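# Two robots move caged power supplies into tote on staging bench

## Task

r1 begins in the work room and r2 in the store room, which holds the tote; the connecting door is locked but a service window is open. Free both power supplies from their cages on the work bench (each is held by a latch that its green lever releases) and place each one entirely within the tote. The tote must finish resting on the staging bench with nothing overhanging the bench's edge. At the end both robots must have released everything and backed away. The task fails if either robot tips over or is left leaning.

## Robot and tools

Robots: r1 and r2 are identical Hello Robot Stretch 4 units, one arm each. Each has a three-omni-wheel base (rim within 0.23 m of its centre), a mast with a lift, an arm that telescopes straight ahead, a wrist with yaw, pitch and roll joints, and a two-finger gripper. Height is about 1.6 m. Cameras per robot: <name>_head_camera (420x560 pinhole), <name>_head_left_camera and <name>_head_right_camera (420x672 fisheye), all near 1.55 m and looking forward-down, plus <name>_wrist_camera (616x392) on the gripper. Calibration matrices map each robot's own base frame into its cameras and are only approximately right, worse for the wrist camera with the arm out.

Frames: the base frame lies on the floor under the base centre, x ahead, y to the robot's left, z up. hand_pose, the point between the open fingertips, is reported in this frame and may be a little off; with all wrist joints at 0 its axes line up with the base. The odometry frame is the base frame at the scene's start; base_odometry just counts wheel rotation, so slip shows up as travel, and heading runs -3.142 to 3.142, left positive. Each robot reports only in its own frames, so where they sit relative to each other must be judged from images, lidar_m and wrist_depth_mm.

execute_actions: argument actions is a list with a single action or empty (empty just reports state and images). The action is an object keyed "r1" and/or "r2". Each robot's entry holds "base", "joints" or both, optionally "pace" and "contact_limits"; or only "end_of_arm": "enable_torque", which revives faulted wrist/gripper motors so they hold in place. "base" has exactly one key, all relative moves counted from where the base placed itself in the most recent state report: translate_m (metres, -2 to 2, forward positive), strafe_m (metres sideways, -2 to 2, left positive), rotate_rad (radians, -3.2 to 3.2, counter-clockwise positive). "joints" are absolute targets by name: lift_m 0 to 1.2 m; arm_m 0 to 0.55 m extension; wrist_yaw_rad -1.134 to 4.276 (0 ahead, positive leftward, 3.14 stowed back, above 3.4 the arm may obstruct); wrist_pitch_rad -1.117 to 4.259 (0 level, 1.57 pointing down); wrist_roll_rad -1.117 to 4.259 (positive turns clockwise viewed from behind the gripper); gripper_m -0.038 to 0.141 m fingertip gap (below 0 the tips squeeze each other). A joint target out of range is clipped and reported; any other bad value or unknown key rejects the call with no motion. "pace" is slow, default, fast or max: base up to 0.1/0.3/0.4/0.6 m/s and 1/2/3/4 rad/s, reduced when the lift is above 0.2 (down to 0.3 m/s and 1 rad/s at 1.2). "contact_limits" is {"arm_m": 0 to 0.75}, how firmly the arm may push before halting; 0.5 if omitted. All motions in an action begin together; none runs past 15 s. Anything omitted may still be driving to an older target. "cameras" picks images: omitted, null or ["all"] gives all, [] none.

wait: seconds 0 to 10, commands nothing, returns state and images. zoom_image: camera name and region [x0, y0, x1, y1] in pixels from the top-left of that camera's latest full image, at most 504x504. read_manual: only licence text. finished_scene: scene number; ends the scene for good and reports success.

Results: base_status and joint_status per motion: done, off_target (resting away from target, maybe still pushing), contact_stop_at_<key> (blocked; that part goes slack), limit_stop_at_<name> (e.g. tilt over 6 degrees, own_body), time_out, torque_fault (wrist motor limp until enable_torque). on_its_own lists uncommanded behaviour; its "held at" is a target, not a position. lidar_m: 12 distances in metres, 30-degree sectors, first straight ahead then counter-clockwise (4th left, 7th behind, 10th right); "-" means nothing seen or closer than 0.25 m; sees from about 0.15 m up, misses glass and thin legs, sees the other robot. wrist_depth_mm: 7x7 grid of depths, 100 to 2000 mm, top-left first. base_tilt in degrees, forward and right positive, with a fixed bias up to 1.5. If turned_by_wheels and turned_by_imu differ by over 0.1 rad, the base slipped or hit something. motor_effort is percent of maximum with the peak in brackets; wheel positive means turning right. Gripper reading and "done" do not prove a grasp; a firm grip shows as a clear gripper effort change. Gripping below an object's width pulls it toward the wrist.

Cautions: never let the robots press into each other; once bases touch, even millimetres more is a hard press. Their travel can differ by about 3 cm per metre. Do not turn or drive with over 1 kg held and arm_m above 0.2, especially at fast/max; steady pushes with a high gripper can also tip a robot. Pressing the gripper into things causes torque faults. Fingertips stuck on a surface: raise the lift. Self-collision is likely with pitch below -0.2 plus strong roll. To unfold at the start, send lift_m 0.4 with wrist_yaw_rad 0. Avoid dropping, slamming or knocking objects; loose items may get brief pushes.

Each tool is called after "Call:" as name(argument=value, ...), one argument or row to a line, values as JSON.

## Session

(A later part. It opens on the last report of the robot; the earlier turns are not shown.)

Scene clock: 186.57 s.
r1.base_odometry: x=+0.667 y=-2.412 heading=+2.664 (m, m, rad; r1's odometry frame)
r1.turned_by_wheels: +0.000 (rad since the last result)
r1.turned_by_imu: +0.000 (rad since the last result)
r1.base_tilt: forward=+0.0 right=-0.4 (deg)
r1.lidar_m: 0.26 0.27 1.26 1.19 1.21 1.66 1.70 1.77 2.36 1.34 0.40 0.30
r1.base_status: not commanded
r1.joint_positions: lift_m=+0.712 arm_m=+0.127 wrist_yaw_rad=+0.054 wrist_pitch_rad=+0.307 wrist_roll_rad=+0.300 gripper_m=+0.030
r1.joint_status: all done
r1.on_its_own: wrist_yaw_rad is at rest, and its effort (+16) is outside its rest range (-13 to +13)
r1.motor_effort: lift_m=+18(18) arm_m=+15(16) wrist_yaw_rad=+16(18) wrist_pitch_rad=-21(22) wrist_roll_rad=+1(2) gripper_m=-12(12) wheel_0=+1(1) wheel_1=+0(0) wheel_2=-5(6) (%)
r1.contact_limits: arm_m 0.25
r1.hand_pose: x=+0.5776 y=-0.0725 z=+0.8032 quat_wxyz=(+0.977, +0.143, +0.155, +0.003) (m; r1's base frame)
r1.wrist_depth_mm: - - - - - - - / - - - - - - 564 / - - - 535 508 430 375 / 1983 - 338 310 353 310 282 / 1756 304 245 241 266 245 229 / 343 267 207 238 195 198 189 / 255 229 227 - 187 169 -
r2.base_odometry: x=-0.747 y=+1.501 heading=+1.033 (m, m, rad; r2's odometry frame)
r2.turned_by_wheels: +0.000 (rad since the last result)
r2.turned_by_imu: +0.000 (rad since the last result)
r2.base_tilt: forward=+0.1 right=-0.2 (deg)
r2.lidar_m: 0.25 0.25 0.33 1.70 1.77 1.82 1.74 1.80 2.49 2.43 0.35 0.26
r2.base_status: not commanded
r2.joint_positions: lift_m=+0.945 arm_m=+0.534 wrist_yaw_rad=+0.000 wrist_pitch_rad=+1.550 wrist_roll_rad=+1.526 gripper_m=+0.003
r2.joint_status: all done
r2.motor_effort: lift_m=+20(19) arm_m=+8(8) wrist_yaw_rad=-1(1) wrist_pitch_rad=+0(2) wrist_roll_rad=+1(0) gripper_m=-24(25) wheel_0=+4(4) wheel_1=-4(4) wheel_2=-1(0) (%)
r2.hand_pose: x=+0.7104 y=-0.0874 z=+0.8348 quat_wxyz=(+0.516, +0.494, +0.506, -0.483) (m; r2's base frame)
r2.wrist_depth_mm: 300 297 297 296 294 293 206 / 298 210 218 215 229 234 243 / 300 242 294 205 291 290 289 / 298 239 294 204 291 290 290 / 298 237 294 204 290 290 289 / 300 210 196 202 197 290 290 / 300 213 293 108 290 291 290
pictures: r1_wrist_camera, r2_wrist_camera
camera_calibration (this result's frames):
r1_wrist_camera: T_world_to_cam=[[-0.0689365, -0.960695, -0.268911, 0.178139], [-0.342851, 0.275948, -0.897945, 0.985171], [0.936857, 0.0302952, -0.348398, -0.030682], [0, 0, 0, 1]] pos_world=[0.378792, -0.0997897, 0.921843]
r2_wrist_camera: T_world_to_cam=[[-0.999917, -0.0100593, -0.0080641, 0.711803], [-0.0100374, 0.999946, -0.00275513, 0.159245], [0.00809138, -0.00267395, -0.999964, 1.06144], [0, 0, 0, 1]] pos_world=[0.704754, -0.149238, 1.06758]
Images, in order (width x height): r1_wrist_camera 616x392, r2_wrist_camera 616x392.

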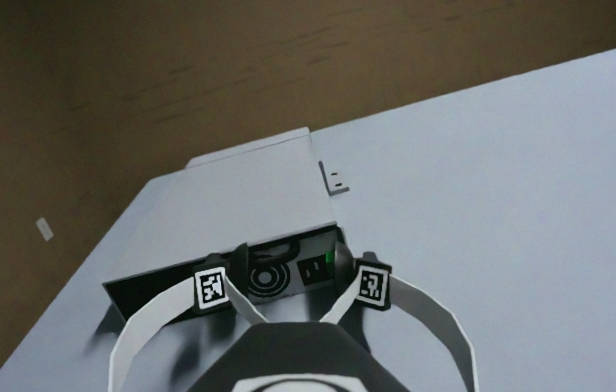

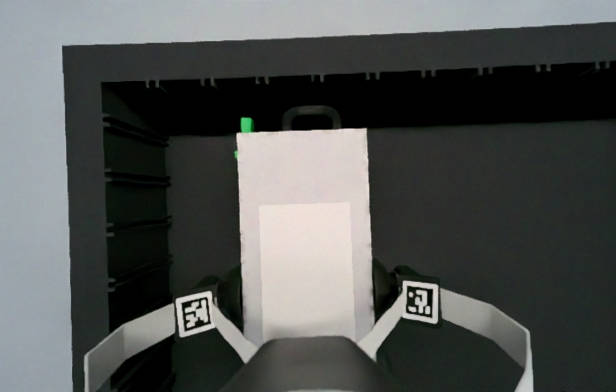

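Call:
execute_actions(
  actions=[
    {"r1":{"joints":{"arm_m":0.136,"gripper_m":0.01},"pace":"slow","contact_limits":{"arm_m":0.25}},"r2":{"joints":{"lift_m":0.91},"pace":"slow"}},
  ],
  cameras=["r1_wrist_camera","r2_wrist_camera"],
)

Call:
zoom_image(
  camera="r1_wrist_camera",
  region=[180, 180, 420, 330],
)

Scene clock: 187.87 s.
r1.base_odometry: x=+0.668 y=-2.412 heading=+2.664 (m, m, rad; r1's odometry frame)
r1.turned_by_wheels: +0.000 (rad since the last result)
r1.turned_by_imu: +0.001 (rad since the last result)
r1.base_tilt: forward=-0.1 right=-0.4 (deg)
r1.lidar_m: 0.26 0.28 1.25 1.19 1.25 1.63 1.71 1.75 2.33 1.30 0.42 0.30
r1.base_status: not commanded
r1.joint_positions: lift_m=+0.712 arm_m=+0.133 wrist_yaw_rad=+0.056 wrist_pitch_rad=+0.310 wrist_roll_rad=+0.300 gripper_m=+0.010
r1.joint_status: all done
r1.on_its_own: wrist_pitch_rad is at rest, and its effort (-31) is outside its rest range (-23 to +23)
r1.motor_effort: lift_m=+18(18) arm_m=+16(19) wrist_yaw_rad=+10(18) wrist_pitch_rad=-31(29) wrist_roll_rad=-2(0) gripper_m=-16(15) wheel_0=+4(4) wheel_1=+3(3) wheel_2=-8(8) (%)
r1.contact_limits: arm_m 0.25
r1.hand_pose: x=+0.5833 y=-0.0719 z=+0.8025 quat_wxyz=(+0.977, +0.143, +0.157, +0.004) (m; r1's base frame)
r1.wrist_depth_mm: - - - - - - - / - - - - - 654 559 / - - - 492 500 418 368 / 1983 - 334 301 349 306 278 / 1808 309 239 235 268 240 227 / 338 251 202 234 187 196 186 / 253 225 223 - 186 166 -
r2.base_odometry: x=-0.747 y=+1.501 heading=+1.033 (m, m, rad; r2's odometry frame)
r2.turned_by_wheels: +0.000 (rad since the last result)
r2.turned_by_imu: +0.000 (rad since the last result)
r2.base_tilt: forward=+0.2 right=-0.2 (deg)
r2.lidar_m: 0.25 0.25 0.35 1.69 1.77 1.83 1.74 1.82 2.48 2.43 0.35 0.25
r2.base_status: not commanded
r2.joint_positions: lift_m=+0.910 arm_m=+0.534 wrist_yaw_rad=+0.000 wrist_pitch_rad=+1.550 wrist_roll_rad=+1.526 gripper_m=+0.003
r2.joint_status: all done
r2.motor_effort: lift_m=+20(20) arm_m=+8(8) wrist_yaw_rad=-1(1) wrist_pitch_rad=-1(1) wrist_roll_rad=+1(3) gripper_m=-25(24) wheel_0=+4(4) wheel_1=-4(4) wheel_2=+0(0) (%)
r2.hand_pose: x=+0.7104 y=-0.0874 z=+0.7998 quat_wxyz=(+0.516, +0.494, +0.506, -0.483) (m; r2's base frame)
r2.wrist_depth_mm: 175 174 174 173 172 171 171 / 175 204 217 216 229 233 242 / 175 243 259 205 257 256 255 / 176 239 258 205 257 255 255 / 175 236 259 203 256 256 255 / 177 208 196 203 197 256 255 / 176 213 258 108 257 255 255
pictures: r1_wrist_camera, r2_wrist_camera
camera_calibration (this result's frames):
r1_wrist_camera: T_world_to_cam=[[-0.0672496, -0.960923, -0.268522, 0.177676], [-0.345978, 0.274892, -0.897069, 0.987316], [0.935829, 0.0325753, -0.350945, -0.0335116], [0, 0, 0, 1]] pos_world=[0.3849, -0.0995802, 0.92164]
r2_wrist_camera: T_world_to_cam=[[-0.999917, -0.0100586, -0.00806422, 0.711524], [-0.0100367, 0.999946, -0.00275511, 0.159148], [0.0080915, -0.00267395, -0.999964, 1.02644], [0, 0, 0, 1]] pos_world=[0.704757, -0.149238, 1.03258]
Images, in order (width x height): r1_wrist_camera 616x392, r2_wrist_camera 616x392.

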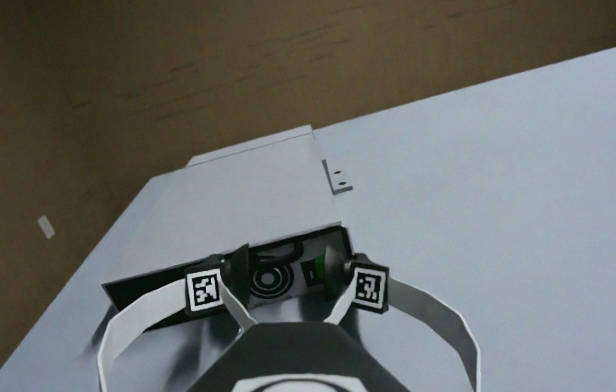

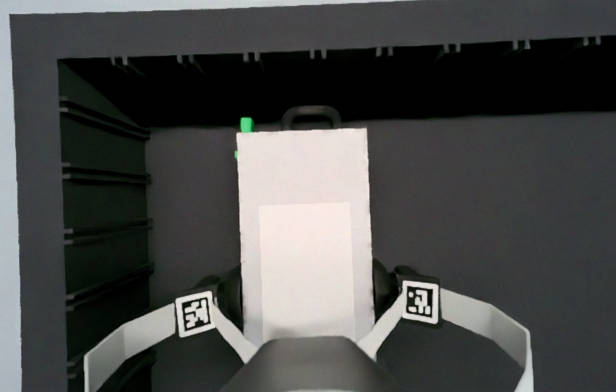

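Region (180, 180, 420, 330) of r1_wrist_camera's 616x392 image, scaled by 2.100; it fills the top 315 rows of this view, and the rest is white.

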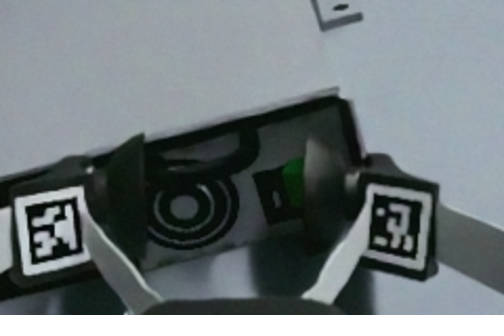

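Lever well pressed. Continue; r2 releases.

Call:
execute_actions(
  actions=[
    {"r1":{"joints":{"arm_m":0.141,"gripper_m":-0.012,"lift_m":0.709},"pace":"slow","contact_limits":{"arm_m":0.25}},"r2":{"joints":{"gripper_m":0.045},"pace":"slow"}},
  ],
  cameras=["r1_wrist_camera"],
)

Call:
execute_actions(
  actions=[
    {"r1":{"joints":{"arm_m":0.147,"gripper_m":-0.036,"lift_m":0.706},"pace":"slow","contact_limits":{"arm_m":0.25}},"r2":{"joints":{"gripper_m":0.09},"pace":"slow"}},
  ],
  cameras=["r1_wrist_camera","r2_wrist_camera"],
)

Call:
zoom_image(
  camera="r1_wrist_camera",
  region=[180, 180, 420, 330],
)

Scene clock: 189.90 s.
r1.base_odometry: x=+0.668 y=-2.412 heading=+2.664 (m, m, rad; r1's odometry frame)
r1.turned_by_wheels: +0.000 (rad since the last result)
r1.turned_by_imu: +0.000 (rad since the last result)
r1.base_tilt: forward=+0.0 right=-0.3 (deg)
r1.lidar_m: 0.27 0.27 1.24 1.19 1.23 1.65 1.70 1.77 2.33 1.29 0.42 0.28
r1.base_status: not commanded
r1.joint_positions: lift_m=+0.709 arm_m=+0.138 wrist_yaw_rad=+0.056 wrist_pitch_rad=+0.309 wrist_roll_rad=+0.300 gripper_m=-0.011
r1.joint_status: all done
r1.on_its_own: wrist_pitch_rad is at rest, and its effort (-27) is outside its rest range (-23 to +23)
r1.motor_effort: lift_m=+17(17) arm_m=+15(16) wrist_yaw_rad=+11(15) wrist_pitch_rad=-27(29) wrist_roll_rad=+0(1) gripper_m=-22(23) wheel_0=+4(4) wheel_1=+3(3) wheel_2=-8(8) (%)
r1.contact_limits: arm_m 0.25
r1.hand_pose: x=+0.5884 y=-0.0720 z=+0.7998 quat_wxyz=(+0.977, +0.143, +0.156, +0.004) (m; r1's base frame)
r1.wrist_depth_mm: - - - - - - - / - - - - - 654 554 / - - - 488 488 413 364 / 1921 - 329 297 343 303 273 / 1808 286 232 229 264 237 222 / 327 172 198 230 187 189 185 / 248 227 220 - 181 165 -
r2.base_odometry: x=-0.747 y=+1.501 heading=+1.033 (m, m, rad; r2's odometry frame)
r2.turned_by_wheels: +0.000 (rad since the last result)
r2.turned_by_imu: +0.001 (rad since the last result)
r2.base_tilt: forward=+0.2 right=-0.2 (deg)
r2.lidar_m: 0.25 0.25 0.34 1.69 1.76 1.85 1.74 1.83 2.51 2.42 0.35 0.25
r2.base_status: not commanded
r2.joint_positions: lift_m=+0.910 arm_m=+0.534 wrist_yaw_rad=+0.000 wrist_pitch_rad=+1.550 wrist_roll_rad=+1.526 gripper_m=+0.045
r2.joint_status: all done
r2.motor_effort: lift_m=+20(20) arm_m=+8(8) wrist_yaw_rad=-1(1) wrist_pitch_rad=-1(1) wrist_roll_rad=-2(2) gripper_m=-12(24) wheel_0=+4(4) wheel_1=-4(4) wheel_2=+0(0) (%)
r2.hand_pose: x=+0.7105 y=-0.0874 z=+0.7998 quat_wxyz=(+0.516, +0.494, +0.506, -0.483) (m; r2's base frame)
r2.wrist_depth_mm: 177 176 175 175 174 173 172 / 177 202 216 224 229 235 241 / 179 240 260 220 258 257 257 / 179 238 262 220 258 257 256 / 177 236 262 220 258 257 256 / 177 220 193 220 193 256 256 / 177 199 262 108 258 257 256
pictures: r1_wrist_camera
camera_calibration (this result's frames):
r1_wrist_camera: T_world_to_cam=[[-0.0675267, -0.960871, -0.26864, 0.177422], [-0.34495, 0.275134, -0.897391, 0.986422], [0.936189, 0.0320693, -0.350031, -0.0402588], [0, 0, 0, 1]] pos_world=[0.389936, -0.0996272, 0.918777]
Images, in order (width x height): r1_wrist_camera 616x392.

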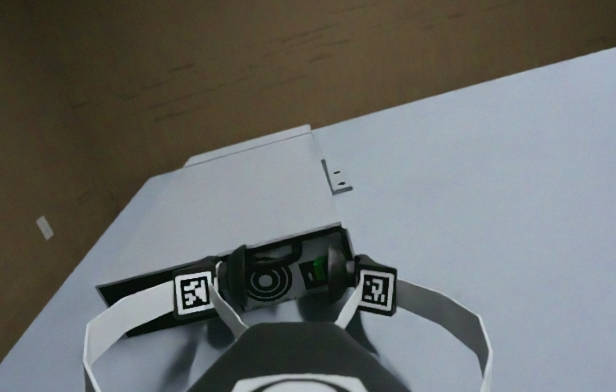

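Scene clock: 191.90 s.
r1.base_odometry: x=+0.668 y=-2.412 heading=+2.664 (m, m, rad; r1's odometry frame)
r1.turned_by_wheels: +0.000 (rad since the last result)
r1.turned_by_imu: +0.000 (rad since the last result)
r1.base_tilt: forward=-0.1 right=-0.4 (deg)
r1.lidar_m: 0.26 0.28 1.25 1.18 1.24 1.65 1.71 1.78 2.34 1.28 0.43 0.29
r1.base_status: not commanded
r1.joint_positions: lift_m=+0.706 arm_m=+0.142 wrist_yaw_rad=+0.057 wrist_pitch_rad=+0.307 wrist_roll_rad=+0.300 gripper_m=-0.035
r1.joint_status: arm_m contact_stop (moved +0.004 of +0.009); the others done
r1.on_its_own: arm_m is slack since a contact_stop (your +0.147 is given up)
r1.motor_effort: lift_m=+20(20) arm_m=+0(19) wrist_yaw_rad=+7(16) wrist_pitch_rad=-21(26) wrist_roll_rad=-2(2) gripper_m=-27(31) wheel_0=+4(4) wheel_1=+4(3) wheel_2=-6(9) (%)
r1.contact_limits: arm_m 0.25
r1.hand_pose: x=+0.5929 y=-0.0716 z=+0.7974 quat_wxyz=(+0.977, +0.143, +0.155, +0.005) (m; r1's base frame)
r1.wrist_depth_mm: - - - - - - - / - - - - - 647 554 / - - - 484 488 404 364 / 1921 - 322 285 340 297 271 / 1808 267 228 224 259 236 218 / 322 168 200 224 182 182 182 / 242 227 215 - 180 163 -
r2.base_odometry: x=-0.747 y=+1.501 heading=+1.033 (m, m, rad; r2's odometry frame)
r2.turned_by_wheels: +0.000 (rad since the last result)
r2.turned_by_imu: +0.000 (rad since the last result)
r2.base_tilt: forward=+0.1 right=-0.2 (deg)
r2.lidar_m: 0.25 0.25 0.32 1.69 1.77 1.84 1.76 1.82 2.49 2.42 0.34 0.25
r2.base_status: not commanded
r2.joint_positions: lift_m=+0.910 arm_m=+0.534 wrist_yaw_rad=+0.000 wrist_pitch_rad=+1.551 wrist_roll_rad=+1.526 gripper_m=+0.090
r2.joint_status: all done
r2.motor_effort: lift_m=+19(20) arm_m=+8(7) wrist_yaw_rad=+0(0) wrist_pitch_rad=-2(3) wrist_roll_rad=+0(2) gripper_m=-1(12) wheel_0=+4(4) wheel_1=-4(4) wheel_2=+0(0) (%)
r2.hand_pose: x=+0.7104 y=-0.0874 z=+0.7998 quat_wxyz=(+0.516, +0.493, +0.506, -0.484) (m; r2's base frame)
r2.wrist_depth_mm: 178 177 176 175 174 173 173 / 178 202 216 223 229 235 241 / 180 240 262 221 258 257 256 / 178 237 262 220 259 257 257 / 177 236 262 220 258 257 257 / 177 230 200 220 204 257 256 / 178 205 262 108 259 257 257
pictures: r1_wrist_camera, r2_wrist_camera
camera_calibration (this result's frames):
r1_wrist_camera: T_world_to_cam=[[-0.0655308, -0.960956, -0.26883, 0.176503], [-0.343983, 0.27465, -0.89791, 0.985531], [0.936686, 0.0336324, -0.348551, -0.0466093], [0, 0, 0, 1]] pos_world=[0.394231, -0.0994978, 0.916122]
r2_wrist_camera: T_world_to_cam=[[-0.999921, -0.00985004, -0.0077486, 0.711209], [-0.00982898, 0.999948, -0.00275055, 0.158997], [0.00777528, -0.00267417, -0.999966, 1.02667], [0, 0, 0, 1]] pos_world=[0.704734, -0.149238, 1.03258]
Images, in order (width x height): r1_wrist_camera 616x392, r2_wrist_camera 616x392.

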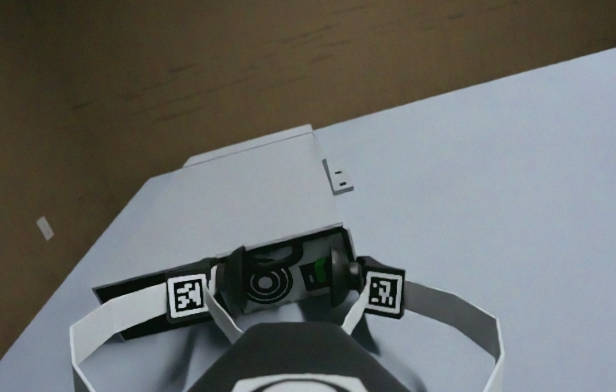

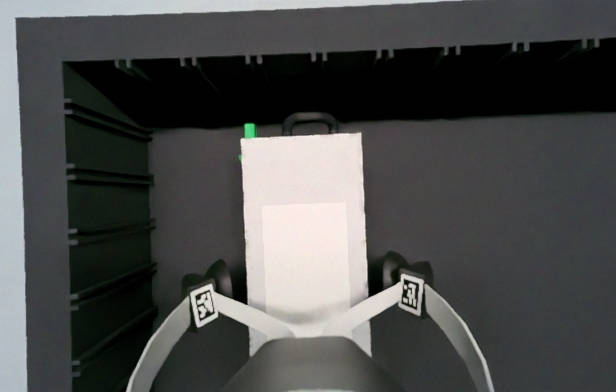

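Region (180, 180, 420, 330) of r1_wrist_camera's 616x392 image, scaled by 2.100; it fills the top 315 rows of this view, and the rest is white.

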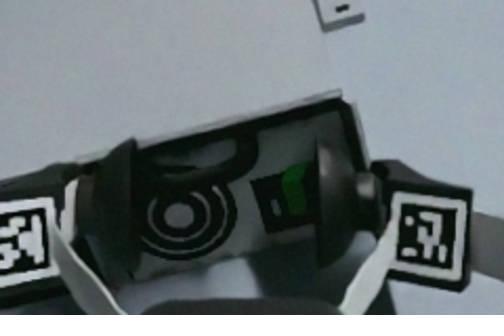

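PSU 1 in the tote. Pull now.

Call:
execute_actions(
  actions=[
    {"r1":{"joints":{"arm_m":0.127},"pace":"slow","contact_limits":{"arm_m":0.45}},"r2":{"joints":{"lift_m":1.03}}},
  ],
  cameras=["r1_wrist_camera"],
)

Call:
zoom_image(
  camera="r1_wrist_camera",
  region=[180, 180, 420, 330],
)

Scene clock: 193.53 s.
r1.base_odometry: x=+0.667 y=-2.411 heading=+2.665 (m, m, rad; r1's odometry frame)
r1.turned_by_wheels: +0.001 (rad since the last result)
r1.turned_by_imu: +0.001 (rad since the last result)
r1.base_tilt: forward=+0.0 right=-0.4 (deg)
r1.lidar_m: 0.26 0.28 1.27 1.19 1.23 1.64 1.70 1.78 2.36 1.28 0.40 0.30
r1.base_status: not commanded
r1.joint_positions: lift_m=+0.706 arm_m=+0.129 wrist_yaw_rad=+0.071 wrist_pitch_rad=+0.300 wrist_roll_rad=+0.300 gripper_m=-0.035
r1.joint_status: all done
r1.on_its_own: wrist_yaw_rad is at rest, and its effort (-35) is outside its rest range (-13 to +13)
r1.motor_effort: lift_m=+20(20) arm_m=-14(12) wrist_yaw_rad=-35(33) wrist_pitch_rad=+1(22) wrist_roll_rad=-2(1) gripper_m=-32(35) wheel_0=+5(5) wheel_1=+1(3) wheel_2=+7(7) (%)
r1.contact_limits: arm_m 0.45
r1.hand_pose: x=+0.5815 y=-0.0675 z=+0.7995 quat_wxyz=(+0.978, +0.143, +0.153, +0.013) (m; r1's base frame)
r1.wrist_depth_mm: - - - - - - - / - - - - - - 569 / - - - 480 512 427 373 / 1863 - 343 286 353 306 279 / 1708 362 243 234 259 241 225 / 1537 241 182 231 182 192 186 / 253 226 224 - 183 166 -
r2.base_odometry: x=-0.747 y=+1.501 heading=+1.033 (m, m, rad; r2's odometry frame)
r2.turned_by_wheels: +0.000 (rad since the last result)
r2.turned_by_imu: +0.000 (rad since the last result)
r2.base_tilt: forward=+0.1 right=-0.2 (deg)
r2.lidar_m: 0.25 0.25 0.34 1.71 1.77 1.85 1.74 1.82 2.49 2.41 0.36 0.25
r2.base_status: not commanded
r2.joint_positions: lift_m=+1.030 arm_m=+0.534 wrist_yaw_rad=+0.000 wrist_pitch_rad=+1.550 wrist_roll_rad=+1.526 gripper_m=+0.090
r2.joint_status: all done
r2.motor_effort: lift_m=+22(23) arm_m=+8(8) wrist_yaw_rad=+0(0) wrist_pitch_rad=-1(2) wrist_roll_rad=+1(0) gripper_m=-1(1) wheel_0=+4(4) wheel_1=-4(4) wheel_2=+0(0) (%)
r2.hand_pose: x=+0.7104 y=-0.0874 z=+0.9196 quat_wxyz=(+0.516, +0.493, +0.506, -0.484) (m; r2's base frame)
r2.wrist_depth_mm: 387 387 384 379 379 379 377 / 387 384 382 384 293 296 296 / 387 387 364 355 377 375 362 / 387 387 379 338 377 375 370 / 387 384 382 338 377 375 370 / 387 384 199 340 204 375 370 / 387 384 343 108 364 324 338
pictures: r1_wrist_camera
camera_calibration (this result's frames):
r1_wrist_camera: T_world_to_cam=[[-0.0501211, -0.961428, -0.270453, 0.172476], [-0.341023, 0.270993, -0.900148, 0.982205], [0.938718, 0.0471141, -0.341451, -0.0412913], [0, 0, 0, 1]] pos_world=[0.38236, -0.0984014, 0.916678]
Images, in order (width x height): r1_wrist_camera 616x392.

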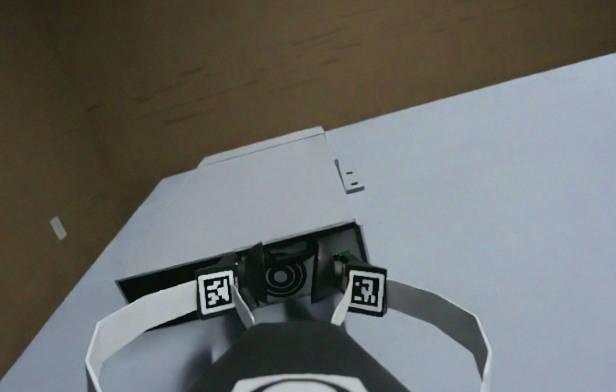

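Region (180, 180, 420, 330) of r1_wrist_camera's 616x392 image, scaled by 2.100; it fills the top 315 rows of this view, and the rest is white.

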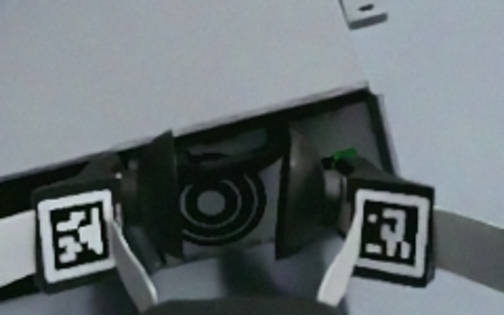

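Call:
execute_actions(
  actions=[
    {"r1":{"base":{"strafe_m":0.008},"joints":{"arm_m":0.119},"pace":"slow","contact_limits":{"arm_m":0.45}},"r2":{"base":{"translate_m":-0.11},"joints":{"arm_m":0.0,"wrist_roll_rad":0.0,"gripper_m":0.11},"pace":"fast"}},
  ],
  cameras=["r1_wrist_camera"],
)

Call:
zoom_image(
  camera="r1_wrist_camera",
  region=[180, 180, 420, 330],
)

Scene clock: 195.90 s.
r1.base_odometry: x=+0.664 y=-2.419 heading=+2.665 (m, m, rad; r1's odometry frame)
r1.turned_by_wheels: +0.000 (rad since the last result)
r1.turned_by_imu: +0.000 (rad since the last result)
r1.base_tilt: forward=-0.1 right=-0.4 (deg)
r1.lidar_m: 0.26 0.28 1.23 1.19 1.22 1.63 1.70 1.78 2.35 1.29 0.42 0.29
r1.base_status: done
r1.joint_positions: lift_m=+0.706 arm_m=+0.121 wrist_yaw_rad=+0.060 wrist_pitch_rad=+0.302 wrist_roll_rad=+0.300 gripper_m=-0.035
r1.joint_status: all done
r1.motor_effort: lift_m=+20(20) arm_m=-9(17) wrist_yaw_rad=-1(35) wrist_pitch_rad=-7(13) wrist_roll_rad=-2(1) gripper_m=-20(33) wheel_0=-1(3) wheel_1=-2(1) wheel_2=-1(8) (%)
r1.contact_limits: arm_m 0.45
r1.hand_pose: x=+0.5717 y=-0.0707 z=+0.7987 quat_wxyz=(+0.978, +0.143, +0.153, +0.007) (m; r1's base frame)
r1.wrist_depth_mm: - - - - - - - / - - - - - - 574 / - - - 488 508 424 375 / 1921 - 334 281 349 304 277 / 1808 353 260 236 263 239 224 / 1464 273 183 201 177 196 185 / 250 222 222 - 181 163 -
r2.base_odometry: x=-0.804 y=+1.407 heading=+1.033 (m, m, rad; r2's odometry frame)
r2.turned_by_wheels: +0.000 (rad since the last result)
r2.turned_by_imu: +0.000 (rad since the last result)
r2.base_tilt: forward=+0.1 right=-0.1 (deg)
r2.lidar_m: 0.34 0.34 0.49 1.69 1.77 1.70 1.62 1.69 2.26 2.43 0.51 0.36
r2.base_status: done
r2.joint_positions: lift_m=+1.030 arm_m=+0.003 wrist_yaw_rad=+0.000 wrist_pitch_rad=+1.550 wrist_roll_rad=+0.000 gripper_m=+0.110
r2.joint_status: all done
joint sent to its limit — the command would take r2.arm_m past its lower limit, so that joint was sent only as far as its limit.
r2.motor_effort: lift_m=+22(22) arm_m=-9(12) wrist_yaw_rad=+1(1) wrist_pitch_rad=-1(1) wrist_roll_rad=-3(7) gripper_m=-2(2) wheel_0=-2(9) wheel_1=-2(8) wheel_2=-1(11) (%)
r2.hand_pose: x=+0.1798 y=-0.0874 z=+0.9196 quat_wxyz=(+0.714, +0.000, +0.700, +0.000) (m; r2's base frame)
r2.wrist_depth_mm: 389 389 389 389 389 392 389 / 387 387 389 387 389 392 891 / 1138 1138 1118 1138 1138 1138 1138 / 1138 1138 1118 1118 1118 1138 1138 / 1118 1118 917 917 1138 1118 1138 / 1098 1118 201 917 1118 1138 1118 / 1118 1118 1098 108 1118 1118 1118
pictures: r1_wrist_camera
camera_calibration (this result's frames):
r1_wrist_camera: T_world_to_cam=[[-0.0616035, -0.960868, -0.270071, 0.175039], [-0.34048, 0.274586, -0.899264, 0.978247], [0.938231, 0.0365562, -0.344072, -0.0305958], [0, 0, 0, 1]] pos_world=[0.372563, -0.0993043, 0.916448]
Images, in order (width x height): r1_wrist_camera 616x392.

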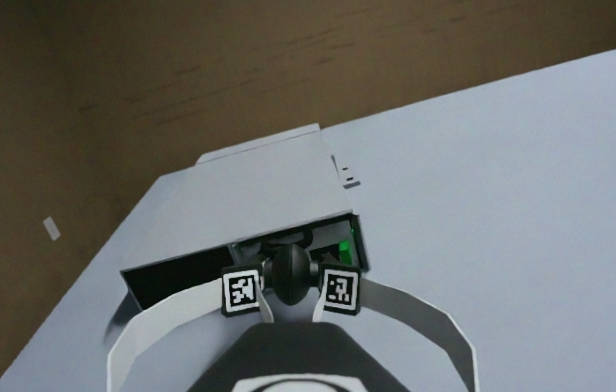

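Region (180, 180, 420, 330) of r1_wrist_camera's 616x392 image, scaled by 2.100; it fills the top 315 rows of this view, and the rest is white.

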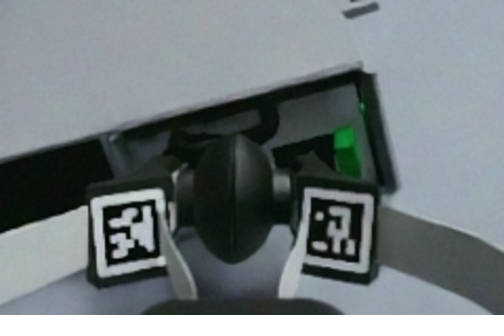

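Call:
execute_actions(
  actions=[
    {"r1":{"base":{"strafe_m":0.011},"joints":{"arm_m":0.103,"gripper_m":0.038,"lift_m":0.72,"wrist_roll_rad":0.02,"wrist_yaw_rad":0.016}},"r2":{"base":{"rotate_rad":-1.555},"pace":"fast"}},
  ],
  cameras=["r1_wrist_camera","r1_head_camera"],
)

Call:
zoom_image(
  camera="r1_wrist_camera",
  region=[180, 180, 420, 330],
)

Call:
zoom_image(
  camera="r1_head_camera",
  region=[185, 355, 265, 415],
)

Scene clock: 198.43 s.
r1.base_odometry: x=+0.658 y=-2.428 heading=+2.665 (m, m, rad; r1's odometry frame)
r1.turned_by_wheels: +0.000 (rad since the last result)
r1.turned_by_imu: +0.000 (rad since the last result)
r1.base_tilt: forward=+0.0 right=-0.4 (deg)
r1.lidar_m: 0.25 0.27 1.23 1.18 1.21 1.62 1.71 1.77 2.36 1.31 0.42 0.28
r1.base_status: done
r1.joint_positions: lift_m=+0.720 arm_m=+0.105 wrist_yaw_rad=+0.016 wrist_pitch_rad=+0.302 wrist_roll_rad=+0.020 gripper_m=+0.038
r1.joint_status: all done
r1.motor_effort: lift_m=+23(24) arm_m=-9(8) wrist_yaw_rad=-2(4) wrist_pitch_rad=-7(9) wrist_roll_rad=+0(5) gripper_m=-5(19) wheel_0=-1(4) wheel_1=+0(8) wheel_2=+0(1) (%)
r1.hand_pose: x=+0.5523 y=-0.0830 z=+0.8121 quat_wxyz=(+0.989, +0.009, +0.151, +0.006) (m; r1's base frame)
r1.wrist_depth_mm: - - - - - - - / - - - - - - - / - - - - - - - / - 459 332 334 466 462 466 / 334 309 268 270 332 332 332 / 252 255 194 248 195 258 257 / 210 207 217 - 216 210 212
r2.base_odometry: x=-0.804 y=+1.407 heading=-0.522 (m, m, rad; r2's odometry frame)
r2.turned_by_wheels: -1.554 (rad since the last result)
r2.turned_by_imu: -1.568 (rad since the last result)
r2.base_tilt: forward=+0.1 right=-0.2 (deg)
r2.lidar_m: 2.46 0.48 0.35 0.32 0.35 0.54 1.70 1.77 1.70 1.64 1.71 2.34
r2.base_status: done
r2.joint_positions: lift_m=+1.030 arm_m=+0.003 wrist_yaw_rad=+0.000 wrist_pitch_rad=+1.550 wrist_roll_rad=+0.000 gripper_m=+0.110
r2.joint_status: not commanded
r2.motor_effort: lift_m=+21(22) arm_m=-8(8) wrist_yaw_rad=+0(1) wrist_pitch_rad=-1(2) wrist_roll_rad=-1(3) gripper_m=-1(1) wheel_0=+4(8) wheel_1=+2(8) wheel_2=+3(9) (%)
r2.hand_pose: x=+0.1798 y=-0.0874 z=+0.9197 quat_wxyz=(+0.714, +0.000, +0.700, +0.000) (m; r2's base frame)
r2.wrist_depth_mm: 1138 1138 1138 1138 1160 1138 1138 / 1138 1138 1138 1138 1138 1160 1118 / 1138 1138 1138 1138 1118 1138 1138 / 1138 1118 1118 1138 1160 1138 1118 / 1098 1118 931 917 1138 1118 1118 / 1118 1118 200 917 1118 1118 1118 / 1098 1098 1118 108 1118 1118 1118
pictures: r1_head_camera, r1_wrist_camera
camera_calibration (this result's frames):
r1_wrist_camera: T_world_to_cam=[[-0.0211082, -0.999752, -0.00710409, -0.0734853], [-0.336713, 0.0137994, -0.941506, 0.997629], [0.941371, -0.0174815, -0.336921, -0.0193847], [0, 0, 0, 1]] pos_world=[0.352612, -0.0875726, 0.932221]
Images, in order (width x height): r1_head_camera 420x560, r1_wrist_camera 616x392.

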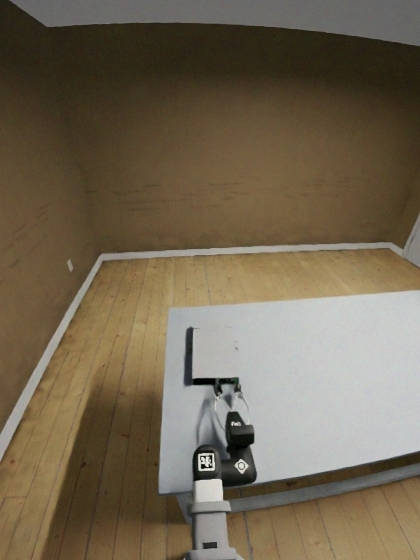

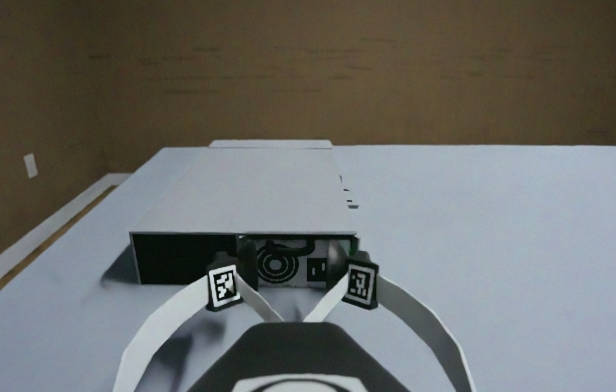

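Region (180, 180, 420, 330) of r1_wrist_camera's 616x392 image, scaled by 2.100; it fills the top 315 rows of this view, and the rest is white.

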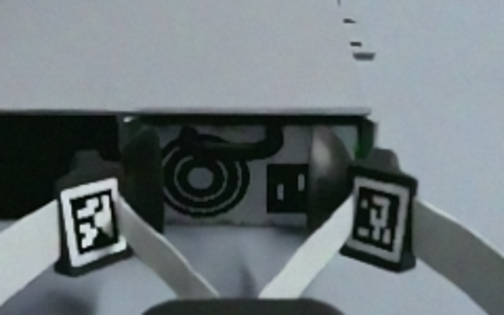

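Region (185, 355, 265, 415) of r1_head_camera's 420x560 image, scaled by 6.300, with more detail than that image has; it fills the top 378 rows of this view, and the rest is white.

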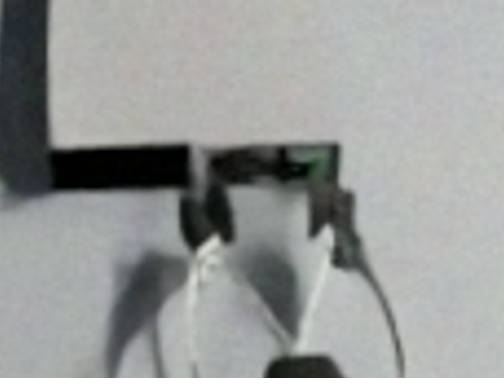

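Call:
execute_actions(
  actions=[
    {"r1":{"joints":{"arm_m":0.120,"gripper_m":0.029},"pace":"slow","contact_limits":{"arm_m":0.2}},"r2":{"base":{"translate_m":0.3},"pace":"fast"}},
  ],
  cameras=["r1_wrist_camera","r1_head_camera"],
)

Call:
zoom_image(
  camera="r1_wrist_camera",
  region=[180, 180, 420, 330],
)

Call:
zoom_image(
  camera="r1_head_camera",
  region=[185, 355, 265, 415],
)

Scene clock: 200.97 s.
r1.base_odometry: x=+0.658 y=-2.428 heading=+2.665 (m, m, rad; r1's odometry frame)
r1.turned_by_wheels: +0.000 (rad since the last result)
r1.turned_by_imu: +0.000 (rad since the last result)
r1.base_tilt: forward=-0.1 right=-0.4 (deg)
r1.lidar_m: 0.25 0.26 1.24 1.17 1.19 1.61 1.70 1.76 2.37 1.28 0.41 0.29
r1.base_status: not commanded
r1.joint_positions: lift_m=+0.720 arm_m=+0.118 wrist_yaw_rad=+0.016 wrist_pitch_rad=+0.302 wrist_roll_rad=+0.020 gripper_m=+0.029
r1.joint_status: all done
r1.motor_effort: lift_m=+22(23) arm_m=+9(10) wrist_yaw_rad=-1(2) wrist_pitch_rad=-8(8) wrist_roll_rad=-3(1) gripper_m=-4(3) wheel_0=-1(2) wheel_1=+0(1) wheel_2=+0(0) (%)
r1.contact_limits: arm_m 0.2
r1.hand_pose: x=+0.5660 y=-0.0830 z=+0.8121 quat_wxyz=(+0.989, +0.009, +0.151, +0.006) (m; r1's base frame)
r1.wrist_depth_mm: - - - - - - - / - - - - - - - / - - - - - - - / 1921 452 330 330 462 462 466 / 334 293 254 248 332 332 330 / 252 254 191 237 190 258 256 / 209 206 218 - 211 210 212
r2.base_odometry: x=-0.544 y=+1.257 heading=-0.521 (m, m, rad; r2's odometry frame)
r2.turned_by_wheels: +0.000 (rad since the last result)
r2.turned_by_imu: +0.001 (rad since the last result)
r2.base_tilt: forward=+0.1 right=-0.1 (deg)
r2.lidar_m: 2.14 0.47 0.35 0.32 0.37 0.50 2.00 2.08 1.73 1.65 1.72 2.36
r2.base_status: done
r2.joint_positions: lift_m=+1.030 arm_m=+0.003 wrist_yaw_rad=+0.000 wrist_pitch_rad=+1.550 wrist_roll_rad=+0.000 gripper_m=+0.110
r2.joint_status: not commanded
r2.motor_effort: lift_m=+21(21) arm_m=-8(8) wrist_yaw_rad=+0(0) wrist_pitch_rad=+0(1) wrist_roll_rad=-3(2) gripper_m=-1(0) wheel_0=+3(9) wheel_1=+1(8) wheel_2=-1(14) (%)
r2.hand_pose: x=+0.1798 y=-0.0874 z=+0.9197 quat_wxyz=(+0.714, +0.000, +0.700, +0.000) (m; r2's base frame)
r2.wrist_depth_mm: 1138 1138 1138 1138 1138 1138 1138 / 1138 1138 1160 1138 1160 1138 1138 / 1138 1138 1138 1138 1138 1138 1138 / 1118 1118 1138 1138 1118 1138 1138 / 1138 1118 931 917 1118 1138 1118 / 1138 1118 215 917 1118 1118 1098 / 1118 1118 1098 108 1118 1118 1118
pictures: r1_head_camera, r1_wrist_camera
camera_calibration (this result's frames):
r1_wrist_camera: T_world_to_cam=[[-0.0211233, -0.999752, -0.00710264, -0.0731928], [-0.336713, 0.0138031, -0.941506, 1.00225], [0.94137, -0.0174962, -0.336921, -0.032291], [0, 0, 0, 1]] pos_world=[0.366321, -0.0875737, 0.932221]
Images, in order (width x height): r1_head_camera 420x560, r1_wrist_camera 616x392.

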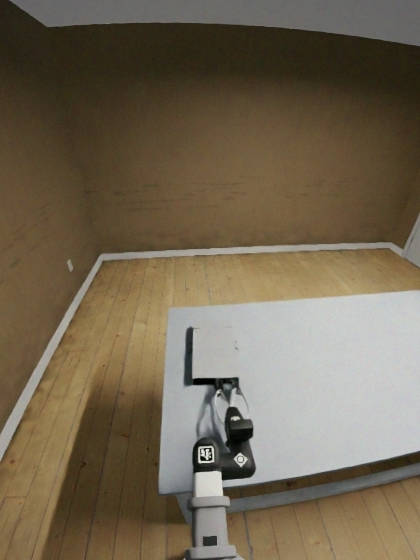

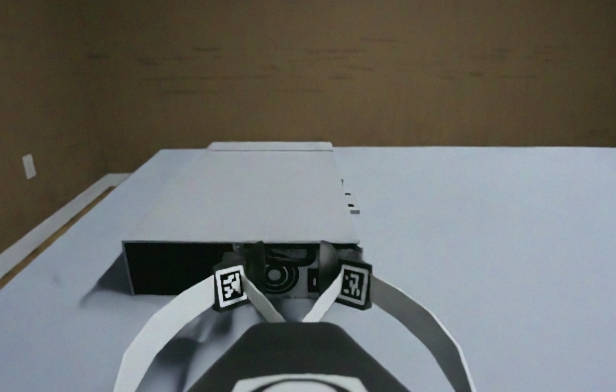

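Region (180, 180, 420, 330) of r1_wrist_camera's 616x392 image, scaled by 2.100; it fills the top 315 rows of this view, and the rest is white.

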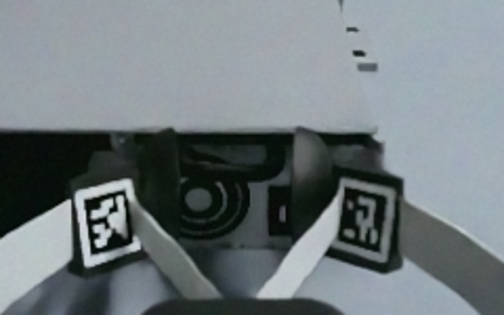

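Region (185, 355, 265, 415) of r1_head_camera's 420x560 image, scaled by 6.300, with more detail than that image has; it fills the top 378 rows of this view, and the rest is white.

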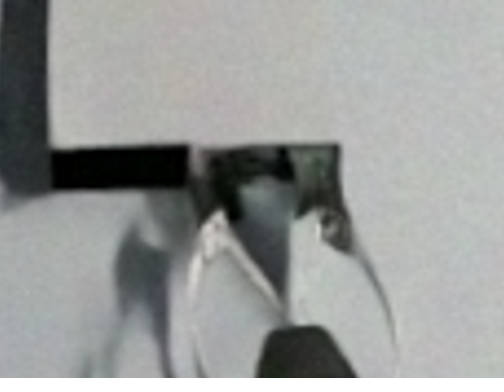

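Call:
execute_actions(
  actions=[
    {"r1":{"base":{"strafe_m":0.002},"joints":{"arm_m":0.127},"pace":"slow","contact_limits":{"arm_m":0.17}}},
  ],
  cameras=["r1_wrist_camera"],
)

Scene clock: 201.90 s.
r1.base_odometry: x=+0.658 y=-2.430 heading=+2.664 (m, m, rad; r1's odometry frame)
r1.turned_by_wheels: +0.000 (rad since the last result)
r1.turned_by_imu: +0.000 (rad since the last result)
r1.base_tilt: forward=+0.0 right=-0.4 (deg)
r1.lidar_m: 0.27 0.28 1.23 1.17 1.21 1.61 1.71 1.77 2.37 1.28 0.42 0.30
r1.base_status: done
r1.joint_positions: lift_m=+0.720 arm_m=+0.125 wrist_yaw_rad=+0.016 wrist_pitch_rad=+0.303 wrist_roll_rad=+0.020 gripper_m=+0.029
r1.joint_status: all done
r1.motor_effort: lift_m=+23(23) arm_m=+10(9) wrist_yaw_rad=-1(0) wrist_pitch_rad=-9(7) wrist_roll_rad=-2(0) gripper_m=-5(3) wheel_0=-1(6) wheel_1=-1(5) wheel_2=+0(1) (%)
r1.contact_limits: arm_m 0.17
r1.hand_pose: x=+0.5729 y=-0.0831 z=+0.8121 quat_wxyz=(+0.989, +0.009, +0.151, +0.006) (m; r1's base frame)
r1.wrist_depth_mm: - - - - - - - / - - - - - - - / - - - - - - - / 1921 452 329 329 462 459 466 / 334 293 251 251 330 330 330 / 251 253 191 237 190 257 256 / 208 206 218 - 211 209 212
r2.base_odometry: x=-0.544 y=+1.257 heading=-0.521 (m, m, rad; r2's odometry frame)
r2.turned_by_wheels: +0.000 (rad since the last result)
r2.turned_by_imu: +0.000 (rad since the last result)
r2.base_tilt: forward=+0.1 right=-0.2 (deg)
r2.lidar_m: 2.16 0.48 0.33 0.32 0.34 0.51 1.98 2.12 1.72 1.64 1.70 2.38
r2.base_status: not commanded
r2.joint_positions: lift_m=+1.030 arm_m=+0.003 wrist_yaw_rad=+0.000 wrist_pitch_rad=+1.550 wrist_roll_rad=+0.000 gripper_m=+0.110
r2.joint_status: not commanded
r2.motor_effort: lift_m=+21(21) arm_m=-7(8) wrist_yaw_rad=+0(0) wrist_pitch_rad=-1(1) wrist_roll_rad=-1(4) gripper_m=-2(2) wheel_0=+3(3) wheel_1=+1(1) wheel_2=-1(1) (%)
r2.hand_pose: x=+0.1798 y=-0.0874 z=+0.9197 quat_wxyz=(+0.714, +0.000, +0.700, +0.000) (m; r2's base frame)
r2.wrist_depth_mm: 1138 1138 1138 1118 1138 1138 1138 / 1138 1138 1138 1118 1138 1160 1138 / 1118 1138 1138 1138 1138 1118 1138 / 1118 1138 1118 1138 1118 1138 1138 / 1118 1138 931 917 1118 1118 1138 / 1118 1118 201 904 1118 1118 1118 / 1118 1118 1118 108 1118 1118 1118
pictures: r1_wrist_camera
camera_calibration (this result's frames):
r1_wrist_camera: T_world_to_cam=[[-0.0216213, -0.999741, -0.00709633, -0.0729048], [-0.336841, 0.0139674, -0.941458, 1.00457], [0.941313, -0.0179652, -0.337056, -0.0386716], [0, 0, 0, 1]] pos_world=[0.373206, -0.0876119, 0.93221]
Images, in order (width x height): r1_wrist_camera 616x392.

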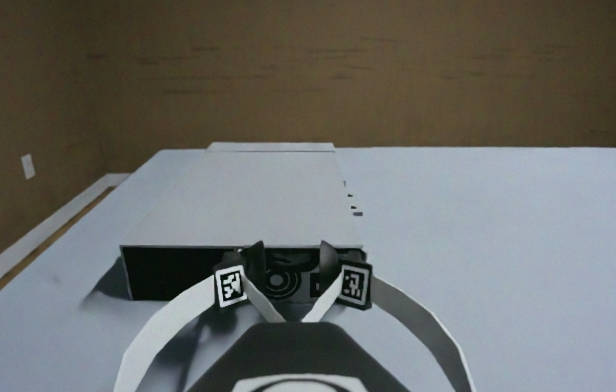

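Call:
execute_actions(
  actions=[
    {"r1":{"joints":{"arm_m":0.133,"gripper_m":0.008,"lift_m":0.719},"pace":"slow","contact_limits":{"arm_m":0.22}}},
  ],
  cameras=[],
)

Call:
execute_actions(
  actions=[
    {"r1":{"joints":{"arm_m":0.139,"gripper_m":-0.014,"lift_m":0.717},"pace":"slow","contact_limits":{"arm_m":0.22}}},
  ],
  cameras=[],
)

Call:
execute_actions(
  actions=[
    {"r1":{"joints":{"arm_m":0.144,"gripper_m":-0.037,"lift_m":0.715},"pace":"slow","contact_limits":{"arm_m":0.22}}},
  ],
  cameras=["r1_wrist_camera"],
)

Scene clock: 203.23 s.
r1.base_odometry: x=+0.658 y=-2.430 heading=+2.664 (m, m, rad; r1's odometry frame)
r1.turned_by_wheels: +0.000 (rad since the last result)
r1.turned_by_imu: +0.000 (rad since the last result)
r1.base_tilt: forward=-0.1 right=-0.4 (deg)
r1.lidar_m: 0.27 0.29 1.24 1.18 1.20 1.63 1.72 1.78 2.35 1.29 0.42 0.29
r1.base_status: not commanded
r1.joint_positions: lift_m=+0.719 arm_m=+0.131 wrist_yaw_rad=+0.014 wrist_pitch_rad=+0.306 wrist_roll_rad=+0.020 gripper_m=+0.008
r1.joint_status: all done
r1.motor_effort: lift_m=+19(20) arm_m=+11(12) wrist_yaw_rad=+3(5) wrist_pitch_rad=-17(19) wrist_roll_rad=-2(4) gripper_m=-16(15) wheel_0=-1(1) wheel_1=+0(1) wheel_2=-2(2) (%)
r1.contact_limits: arm_m 0.22
r1.hand_pose: x=+0.5783 y=-0.0835 z=+0.8104 quat_wxyz=(+0.988, +0.009, +0.153, +0.006) (m; r1's base frame)
r1.wrist_depth_mm: - - - - - - - / - - - - - - - / - - - - - - - / 1921 436 320 320 445 449 452 / 325 285 246 242 324 324 322 / 247 248 188 242 184 252 252 / 204 202 213 - 214 205 208
r2.base_odometry: x=-0.544 y=+1.257 heading=-0.521 (m, m, rad; r2's odometry frame)
r2.turned_by_wheels: +0.000 (rad since the last result)
r2.turned_by_imu: +0.000 (rad since the last result)
r2.base_tilt: forward=+0.1 right=-0.2 (deg)
r2.lidar_m: 2.16 0.49 0.33 0.34 0.35 0.50 1.99 2.09 1.71 1.64 1.71 2.33
r2.base_status: not commanded
r2.joint_positions: lift_m=+1.030 arm_m=+0.003 wrist_yaw_rad=+0.000 wrist_pitch_rad=+1.550 wrist_roll_rad=+0.000 gripper_m=+0.110
r2.joint_status: not commanded
r2.motor_effort: lift_m=+21(21) arm_m=-8(9) wrist_yaw_rad=+0(1) wrist_pitch_rad=-1(0) wrist_roll_rad=-1(1) gripper_m=-2(1) wheel_0=+3(3) wheel_1=+1(1) wheel_2=-1(1) (%)
r2.hand_pose: x=+0.1798 y=-0.0874 z=+0.9197 quat_wxyz=(+0.714, +0.000, +0.700, +0.000) (m; r2's base frame)
r2.wrist_depth_mm: 1138 1118 1138 1160 1138 1138 1138 / 1138 1138 1138 1138 1138 1138 1160 / 1138 1138 1118 1138 1118 1118 1138 / 1138 1138 1118 1138 1138 1138 1138 / 1138 1118 931 917 1118 1118 1118 / 1118 1118 200 917 1118 1118 1118 / 1118 1098 1118 108 1118 1098 1118
pictures: none
No camera images: the call's "cameras" was empty. Leave "cameras" out to get every camera's image.

Scene clock: 204.33 s.
r1.base_odometry: x=+0.658 y=-2.430 heading=+2.664 (m, m, rad; r1's odometry frame)
r1.turned_by_wheels: +0.000 (rad since the last result)
r1.turned_by_imu: +0.000 (rad since the last result)
r1.base_tilt: forward=+0.0 right=-0.4 (deg)
r1.lidar_m: 0.25 0.28 1.24 1.17 1.20 1.62 1.71 1.76 2.37 1.30 0.41 0.29
r1.base_status: not commanded
r1.joint_positions: lift_m=+0.717 arm_m=+0.137 wrist_yaw_rad=+0.014 wrist_pitch_rad=+0.306 wrist_roll_rad=+0.020 gripper_m=-0.013
r1.joint_status: all done
r1.motor_effort: lift_m=+18(18) arm_m=+12(14) wrist_yaw_rad=+5(12) wrist_pitch_rad=-18(19) wrist_roll_rad=-2(2) gripper_m=-22(22) wheel_0=+0(1) wheel_1=+1(0) wheel_2=-4(4) (%)
r1.contact_limits: arm_m 0.22
r1.hand_pose: x=+0.5840 y=-0.0836 z=+0.8084 quat_wxyz=(+0.988, +0.009, +0.153, +0.005) (m; r1's base frame)
r1.wrist_depth_mm: - - - - - - - / - - - - - - - / - - 621 564 - - - / 1921 433 312 315 442 442 445 / 320 281 241 238 319 319 320 / 244 228 188 239 186 249 248 / 202 201 211 - 211 202 206
r2.base_odometry: x=-0.544 y=+1.257 heading=-0.521 (m, m, rad; r2's odometry frame)
r2.turned_by_wheels: +0.000 (rad since the last result)
r2.turned_by_imu: +0.000 (rad since the last result)
r2.base_tilt: forward=+0.1 right=-0.2 (deg)
r2.lidar_m: 2.17 0.51 0.34 0.33 0.36 0.51 1.97 2.08 1.70 1.64 1.68 2.37
r2.base_status: not commanded
r2.joint_positions: lift_m=+1.030 arm_m=+0.003 wrist_yaw_rad=+0.000 wrist_pitch_rad=+1.550 wrist_roll_rad=+0.000 gripper_m=+0.110
r2.joint_status: not commanded
r2.motor_effort: lift_m=+21(21) arm_m=-7(8) wrist_yaw_rad=+0(0) wrist_pitch_rad=+0(1) wrist_roll_rad=-2(4) gripper_m=-1(1) wheel_0=+3(3) wheel_1=+1(1) wheel_2=-1(1) (%)
r2.hand_pose: x=+0.1798 y=-0.0874 z=+0.9197 quat_wxyz=(+0.714, +0.000, +0.700, +0.000) (m; r2's base frame)
r2.wrist_depth_mm: 1138 1138 1160 1138 1138 1138 1160 / 1138 1138 1138 1138 1138 1138 1138 / 1118 1138 1118 1138 1118 1138 1138 / 1138 1118 1118 1138 1138 1138 1138 / 1138 1118 931 917 1138 1118 1138 / 1118 1118 201 917 1118 1138 1118 / 1098 1098 1098 108 1118 1118 1118
pictures: none
No camera images: the call's "cameras" was empty. Leave "cameras" out to get every camera's image.

Scene clock: 205.40 s.
r1.base_odometry: x=+0.658 y=-2.430 heading=+2.664 (m, m, rad; r1's odometry frame)
r1.turned_by_wheels: +0.000 (rad since the last result)
r1.turned_by_imu: +0.000 (rad since the last result)
r1.base_tilt: forward=+0.0 right=-0.3 (deg)
r1.lidar_m: 0.26 0.27 1.24 1.16 1.20 1.62 1.72 1.77 2.36 1.29 0.41 0.30
r1.base_status: not commanded
r1.joint_positions: lift_m=+0.715 arm_m=+0.142 wrist_yaw_rad=+0.015 wrist_pitch_rad=+0.306 wrist_roll_rad=+0.020 gripper_m=-0.036
r1.joint_status: all done
r1.motor_effort: lift_m=+19(16) arm_m=+11(15) wrist_yaw_rad=+3(13) wrist_pitch_rad=-19(20) wrist_roll_rad=-3(2) gripper_m=-26(30) wheel_0=+0(0) wheel_1=+1(1) wheel_2=-4(5) (%)
r1.contact_limits: arm_m 0.22
r1.hand_pose: x=+0.5893 y=-0.0834 z=+0.8064 quat_wxyz=(+0.988, +0.009, +0.153, +0.006) (m; r1's base frame)
r1.wrist_depth_mm: - - - - - - - / - - - - - - - / - - 615 496 - - - / 1921 430 307 309 436 436 436 / 319 279 236 234 317 315 315 / 241 224 182 236 185 245 246 / 200 199 208 - 209 200 203
r2.base_odometry: x=-0.544 y=+1.257 heading=-0.521 (m, m, rad; r2's odometry frame)
r2.turned_by_wheels: +0.000 (rad since the last result)
r2.turned_by_imu: +0.000 (rad since the last result)
r2.base_tilt: forward=+0.1 right=-0.2 (deg)
r2.lidar_m: 2.16 0.47 0.31 0.31 0.38 0.50 1.99 2.09 1.73 1.65 1.69 2.40
r2.base_status: not commanded
r2.joint_positions: lift_m=+1.030 arm_m=+0.003 wrist_yaw_rad=+0.000 wrist_pitch_rad=+1.550 wrist_roll_rad=+0.000 gripper_m=+0.110
r2.joint_status: not commanded
r2.motor_effort: lift_m=+21(21) arm_m=-9(8) wrist_yaw_rad=+0(0) wrist_pitch_rad=-1(1) wrist_roll_rad=-2(3) gripper_m=-1(0) wheel_0=+3(3) wheel_1=+1(1) wheel_2=-1(1) (%)
r2.hand_pose: x=+0.1798 y=-0.0874 z=+0.9197 quat_wxyz=(+0.714, +0.000, +0.700, +0.000) (m; r2's base frame)
r2.wrist_depth_mm: 1160 1138 1138 1138 1138 1160 1160 / 1118 1138 1138 1138 1138 1160 1138 / 1118 1118 1138 1118 1118 1138 1138 / 1118 1138 1138 1138 1118 1118 1118 / 1118 1118 917 917 1118 1118 1118 / 1118 1118 201 917 1098 1118 1138 / 1118 1118 1118 108 1118 1118 1118
pictures: r1_wrist_camera
camera_calibration (this result's frames):
r1_wrist_camera: T_world_to_cam=[[-0.0227676, -0.999717, -0.00695513, -0.072342], [-0.340388, 0.0142929, -0.940176, 1.00582], [0.940009, -0.0190381, -0.340617, -0.0524586], [0, 0, 0, 1]] pos_world=[0.390033, -0.0876963, 0.927276]
Images, in order (width x height): r1_wrist_camera 616x392.

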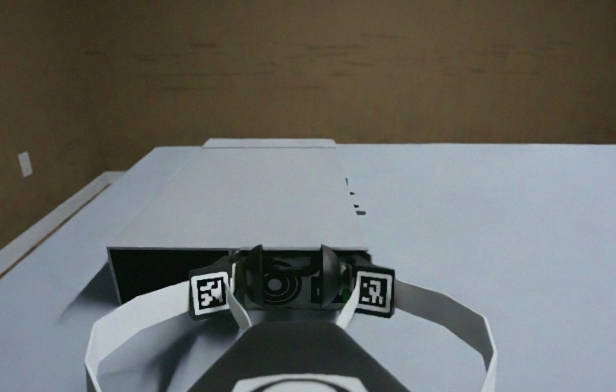

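Call:
execute_actions(
  actions=[
    {"r1":{"joints":{"arm_m":0.122},"pace":"slow","contact_limits":{"arm_m":0.45}}},
  ],
  cameras=["r1_wrist_camera"],
)

Scene clock: 206.70 s.
r1.base_odometry: x=+0.658 y=-2.430 heading=+2.665 (m, m, rad; r1's odometry frame)
r1.turned_by_wheels: +0.000 (rad since the last result)
r1.turned_by_imu: +0.000 (rad since the last result)
r1.base_tilt: forward=-0.1 right=-0.4 (deg)
r1.lidar_m: 0.26 0.27 1.22 1.17 1.24 1.62 1.71 1.77 2.35 1.28 0.42 0.28
r1.base_status: not commanded
r1.joint_positions: lift_m=+0.715 arm_m=+0.124 wrist_yaw_rad=+0.016 wrist_pitch_rad=+0.305 wrist_roll_rad=+0.020 gripper_m=-0.036
r1.joint_status: all done
r1.motor_effort: lift_m=+21(21) arm_m=-10(20) wrist_yaw_rad=-3(22) wrist_pitch_rad=-16(19) wrist_roll_rad=+1(2) gripper_m=-27(35) wheel_0=-1(4) wheel_1=+0(1) wheel_2=+1(7) (%)
r1.contact_limits: arm_m 0.45
r1.hand_pose: x=+0.5712 y=-0.0829 z=+0.8065 quat_wxyz=(+0.988, +0.009, +0.152, +0.007) (m; r1's base frame)
r1.wrist_depth_mm: - - - - - - - / - - - - - - - / - - 621 500 - - - / 1863 430 309 309 436 439 442 / 319 294 253 235 317 317 315 / 242 224 185 237 185 247 245 / 200 199 208 - 211 202 204
r2.base_odometry: x=-0.544 y=+1.257 heading=-0.521 (m, m, rad; r2's odometry frame)
r2.turned_by_wheels: +0.000 (rad since the last result)
r2.turned_by_imu: +0.000 (rad since the last result)
r2.base_tilt: forward=+0.1 right=-0.2 (deg)
r2.lidar_m: 2.14 0.47 0.32 0.32 0.37 0.50 1.96 2.09 1.72 1.66 1.69 2.37
r2.base_status: not commanded
r2.joint_positions: lift_m=+1.030 arm_m=+0.003 wrist_yaw_rad=+0.000 wrist_pitch_rad=+1.550 wrist_roll_rad=+0.000 gripper_m=+0.110
r2.joint_status: not commanded
r2.motor_effort: lift_m=+21(21) arm_m=-8(8) wrist_yaw_rad=+0(0) wrist_pitch_rad=+0(0) wrist_roll_rad=-5(3) gripper_m=+0(1) wheel_0=+3(3) wheel_1=+1(1) wheel_2=-1(1) (%)
r2.hand_pose: x=+0.1798 y=-0.0874 z=+0.9197 quat_wxyz=(+0.714, +0.000, +0.700, +0.000) (m; r2's base frame)
r2.wrist_depth_mm: 1160 1138 1160 1160 1138 1138 1160 / 1138 1138 1118 1138 1138 1160 1138 / 1138 1138 1118 1138 1138 1138 1138 / 1118 1118 1098 1138 1118 1118 1138 / 1118 1118 917 917 1138 1118 1118 / 1098 1118 201 917 1118 1098 1138 / 1098 1118 1118 108 1118 1118 1118
pictures: r1_wrist_camera
camera_calibration (this result's frames):
r1_wrist_camera: T_world_to_cam=[[-0.0208686, -0.999758, -0.00699631, -0.0732836], [-0.339376, 0.013666, -0.940552, 0.999399], [0.940419, -0.0172536, -0.339579, -0.0363562], [0, 0, 0, 1]] pos_world=[0.371833, -0.0875509, 0.927128]
Images, in order (width x height): r1_wrist_camera 616x392.

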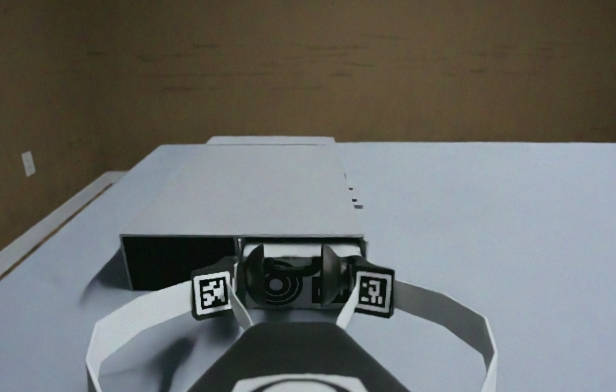

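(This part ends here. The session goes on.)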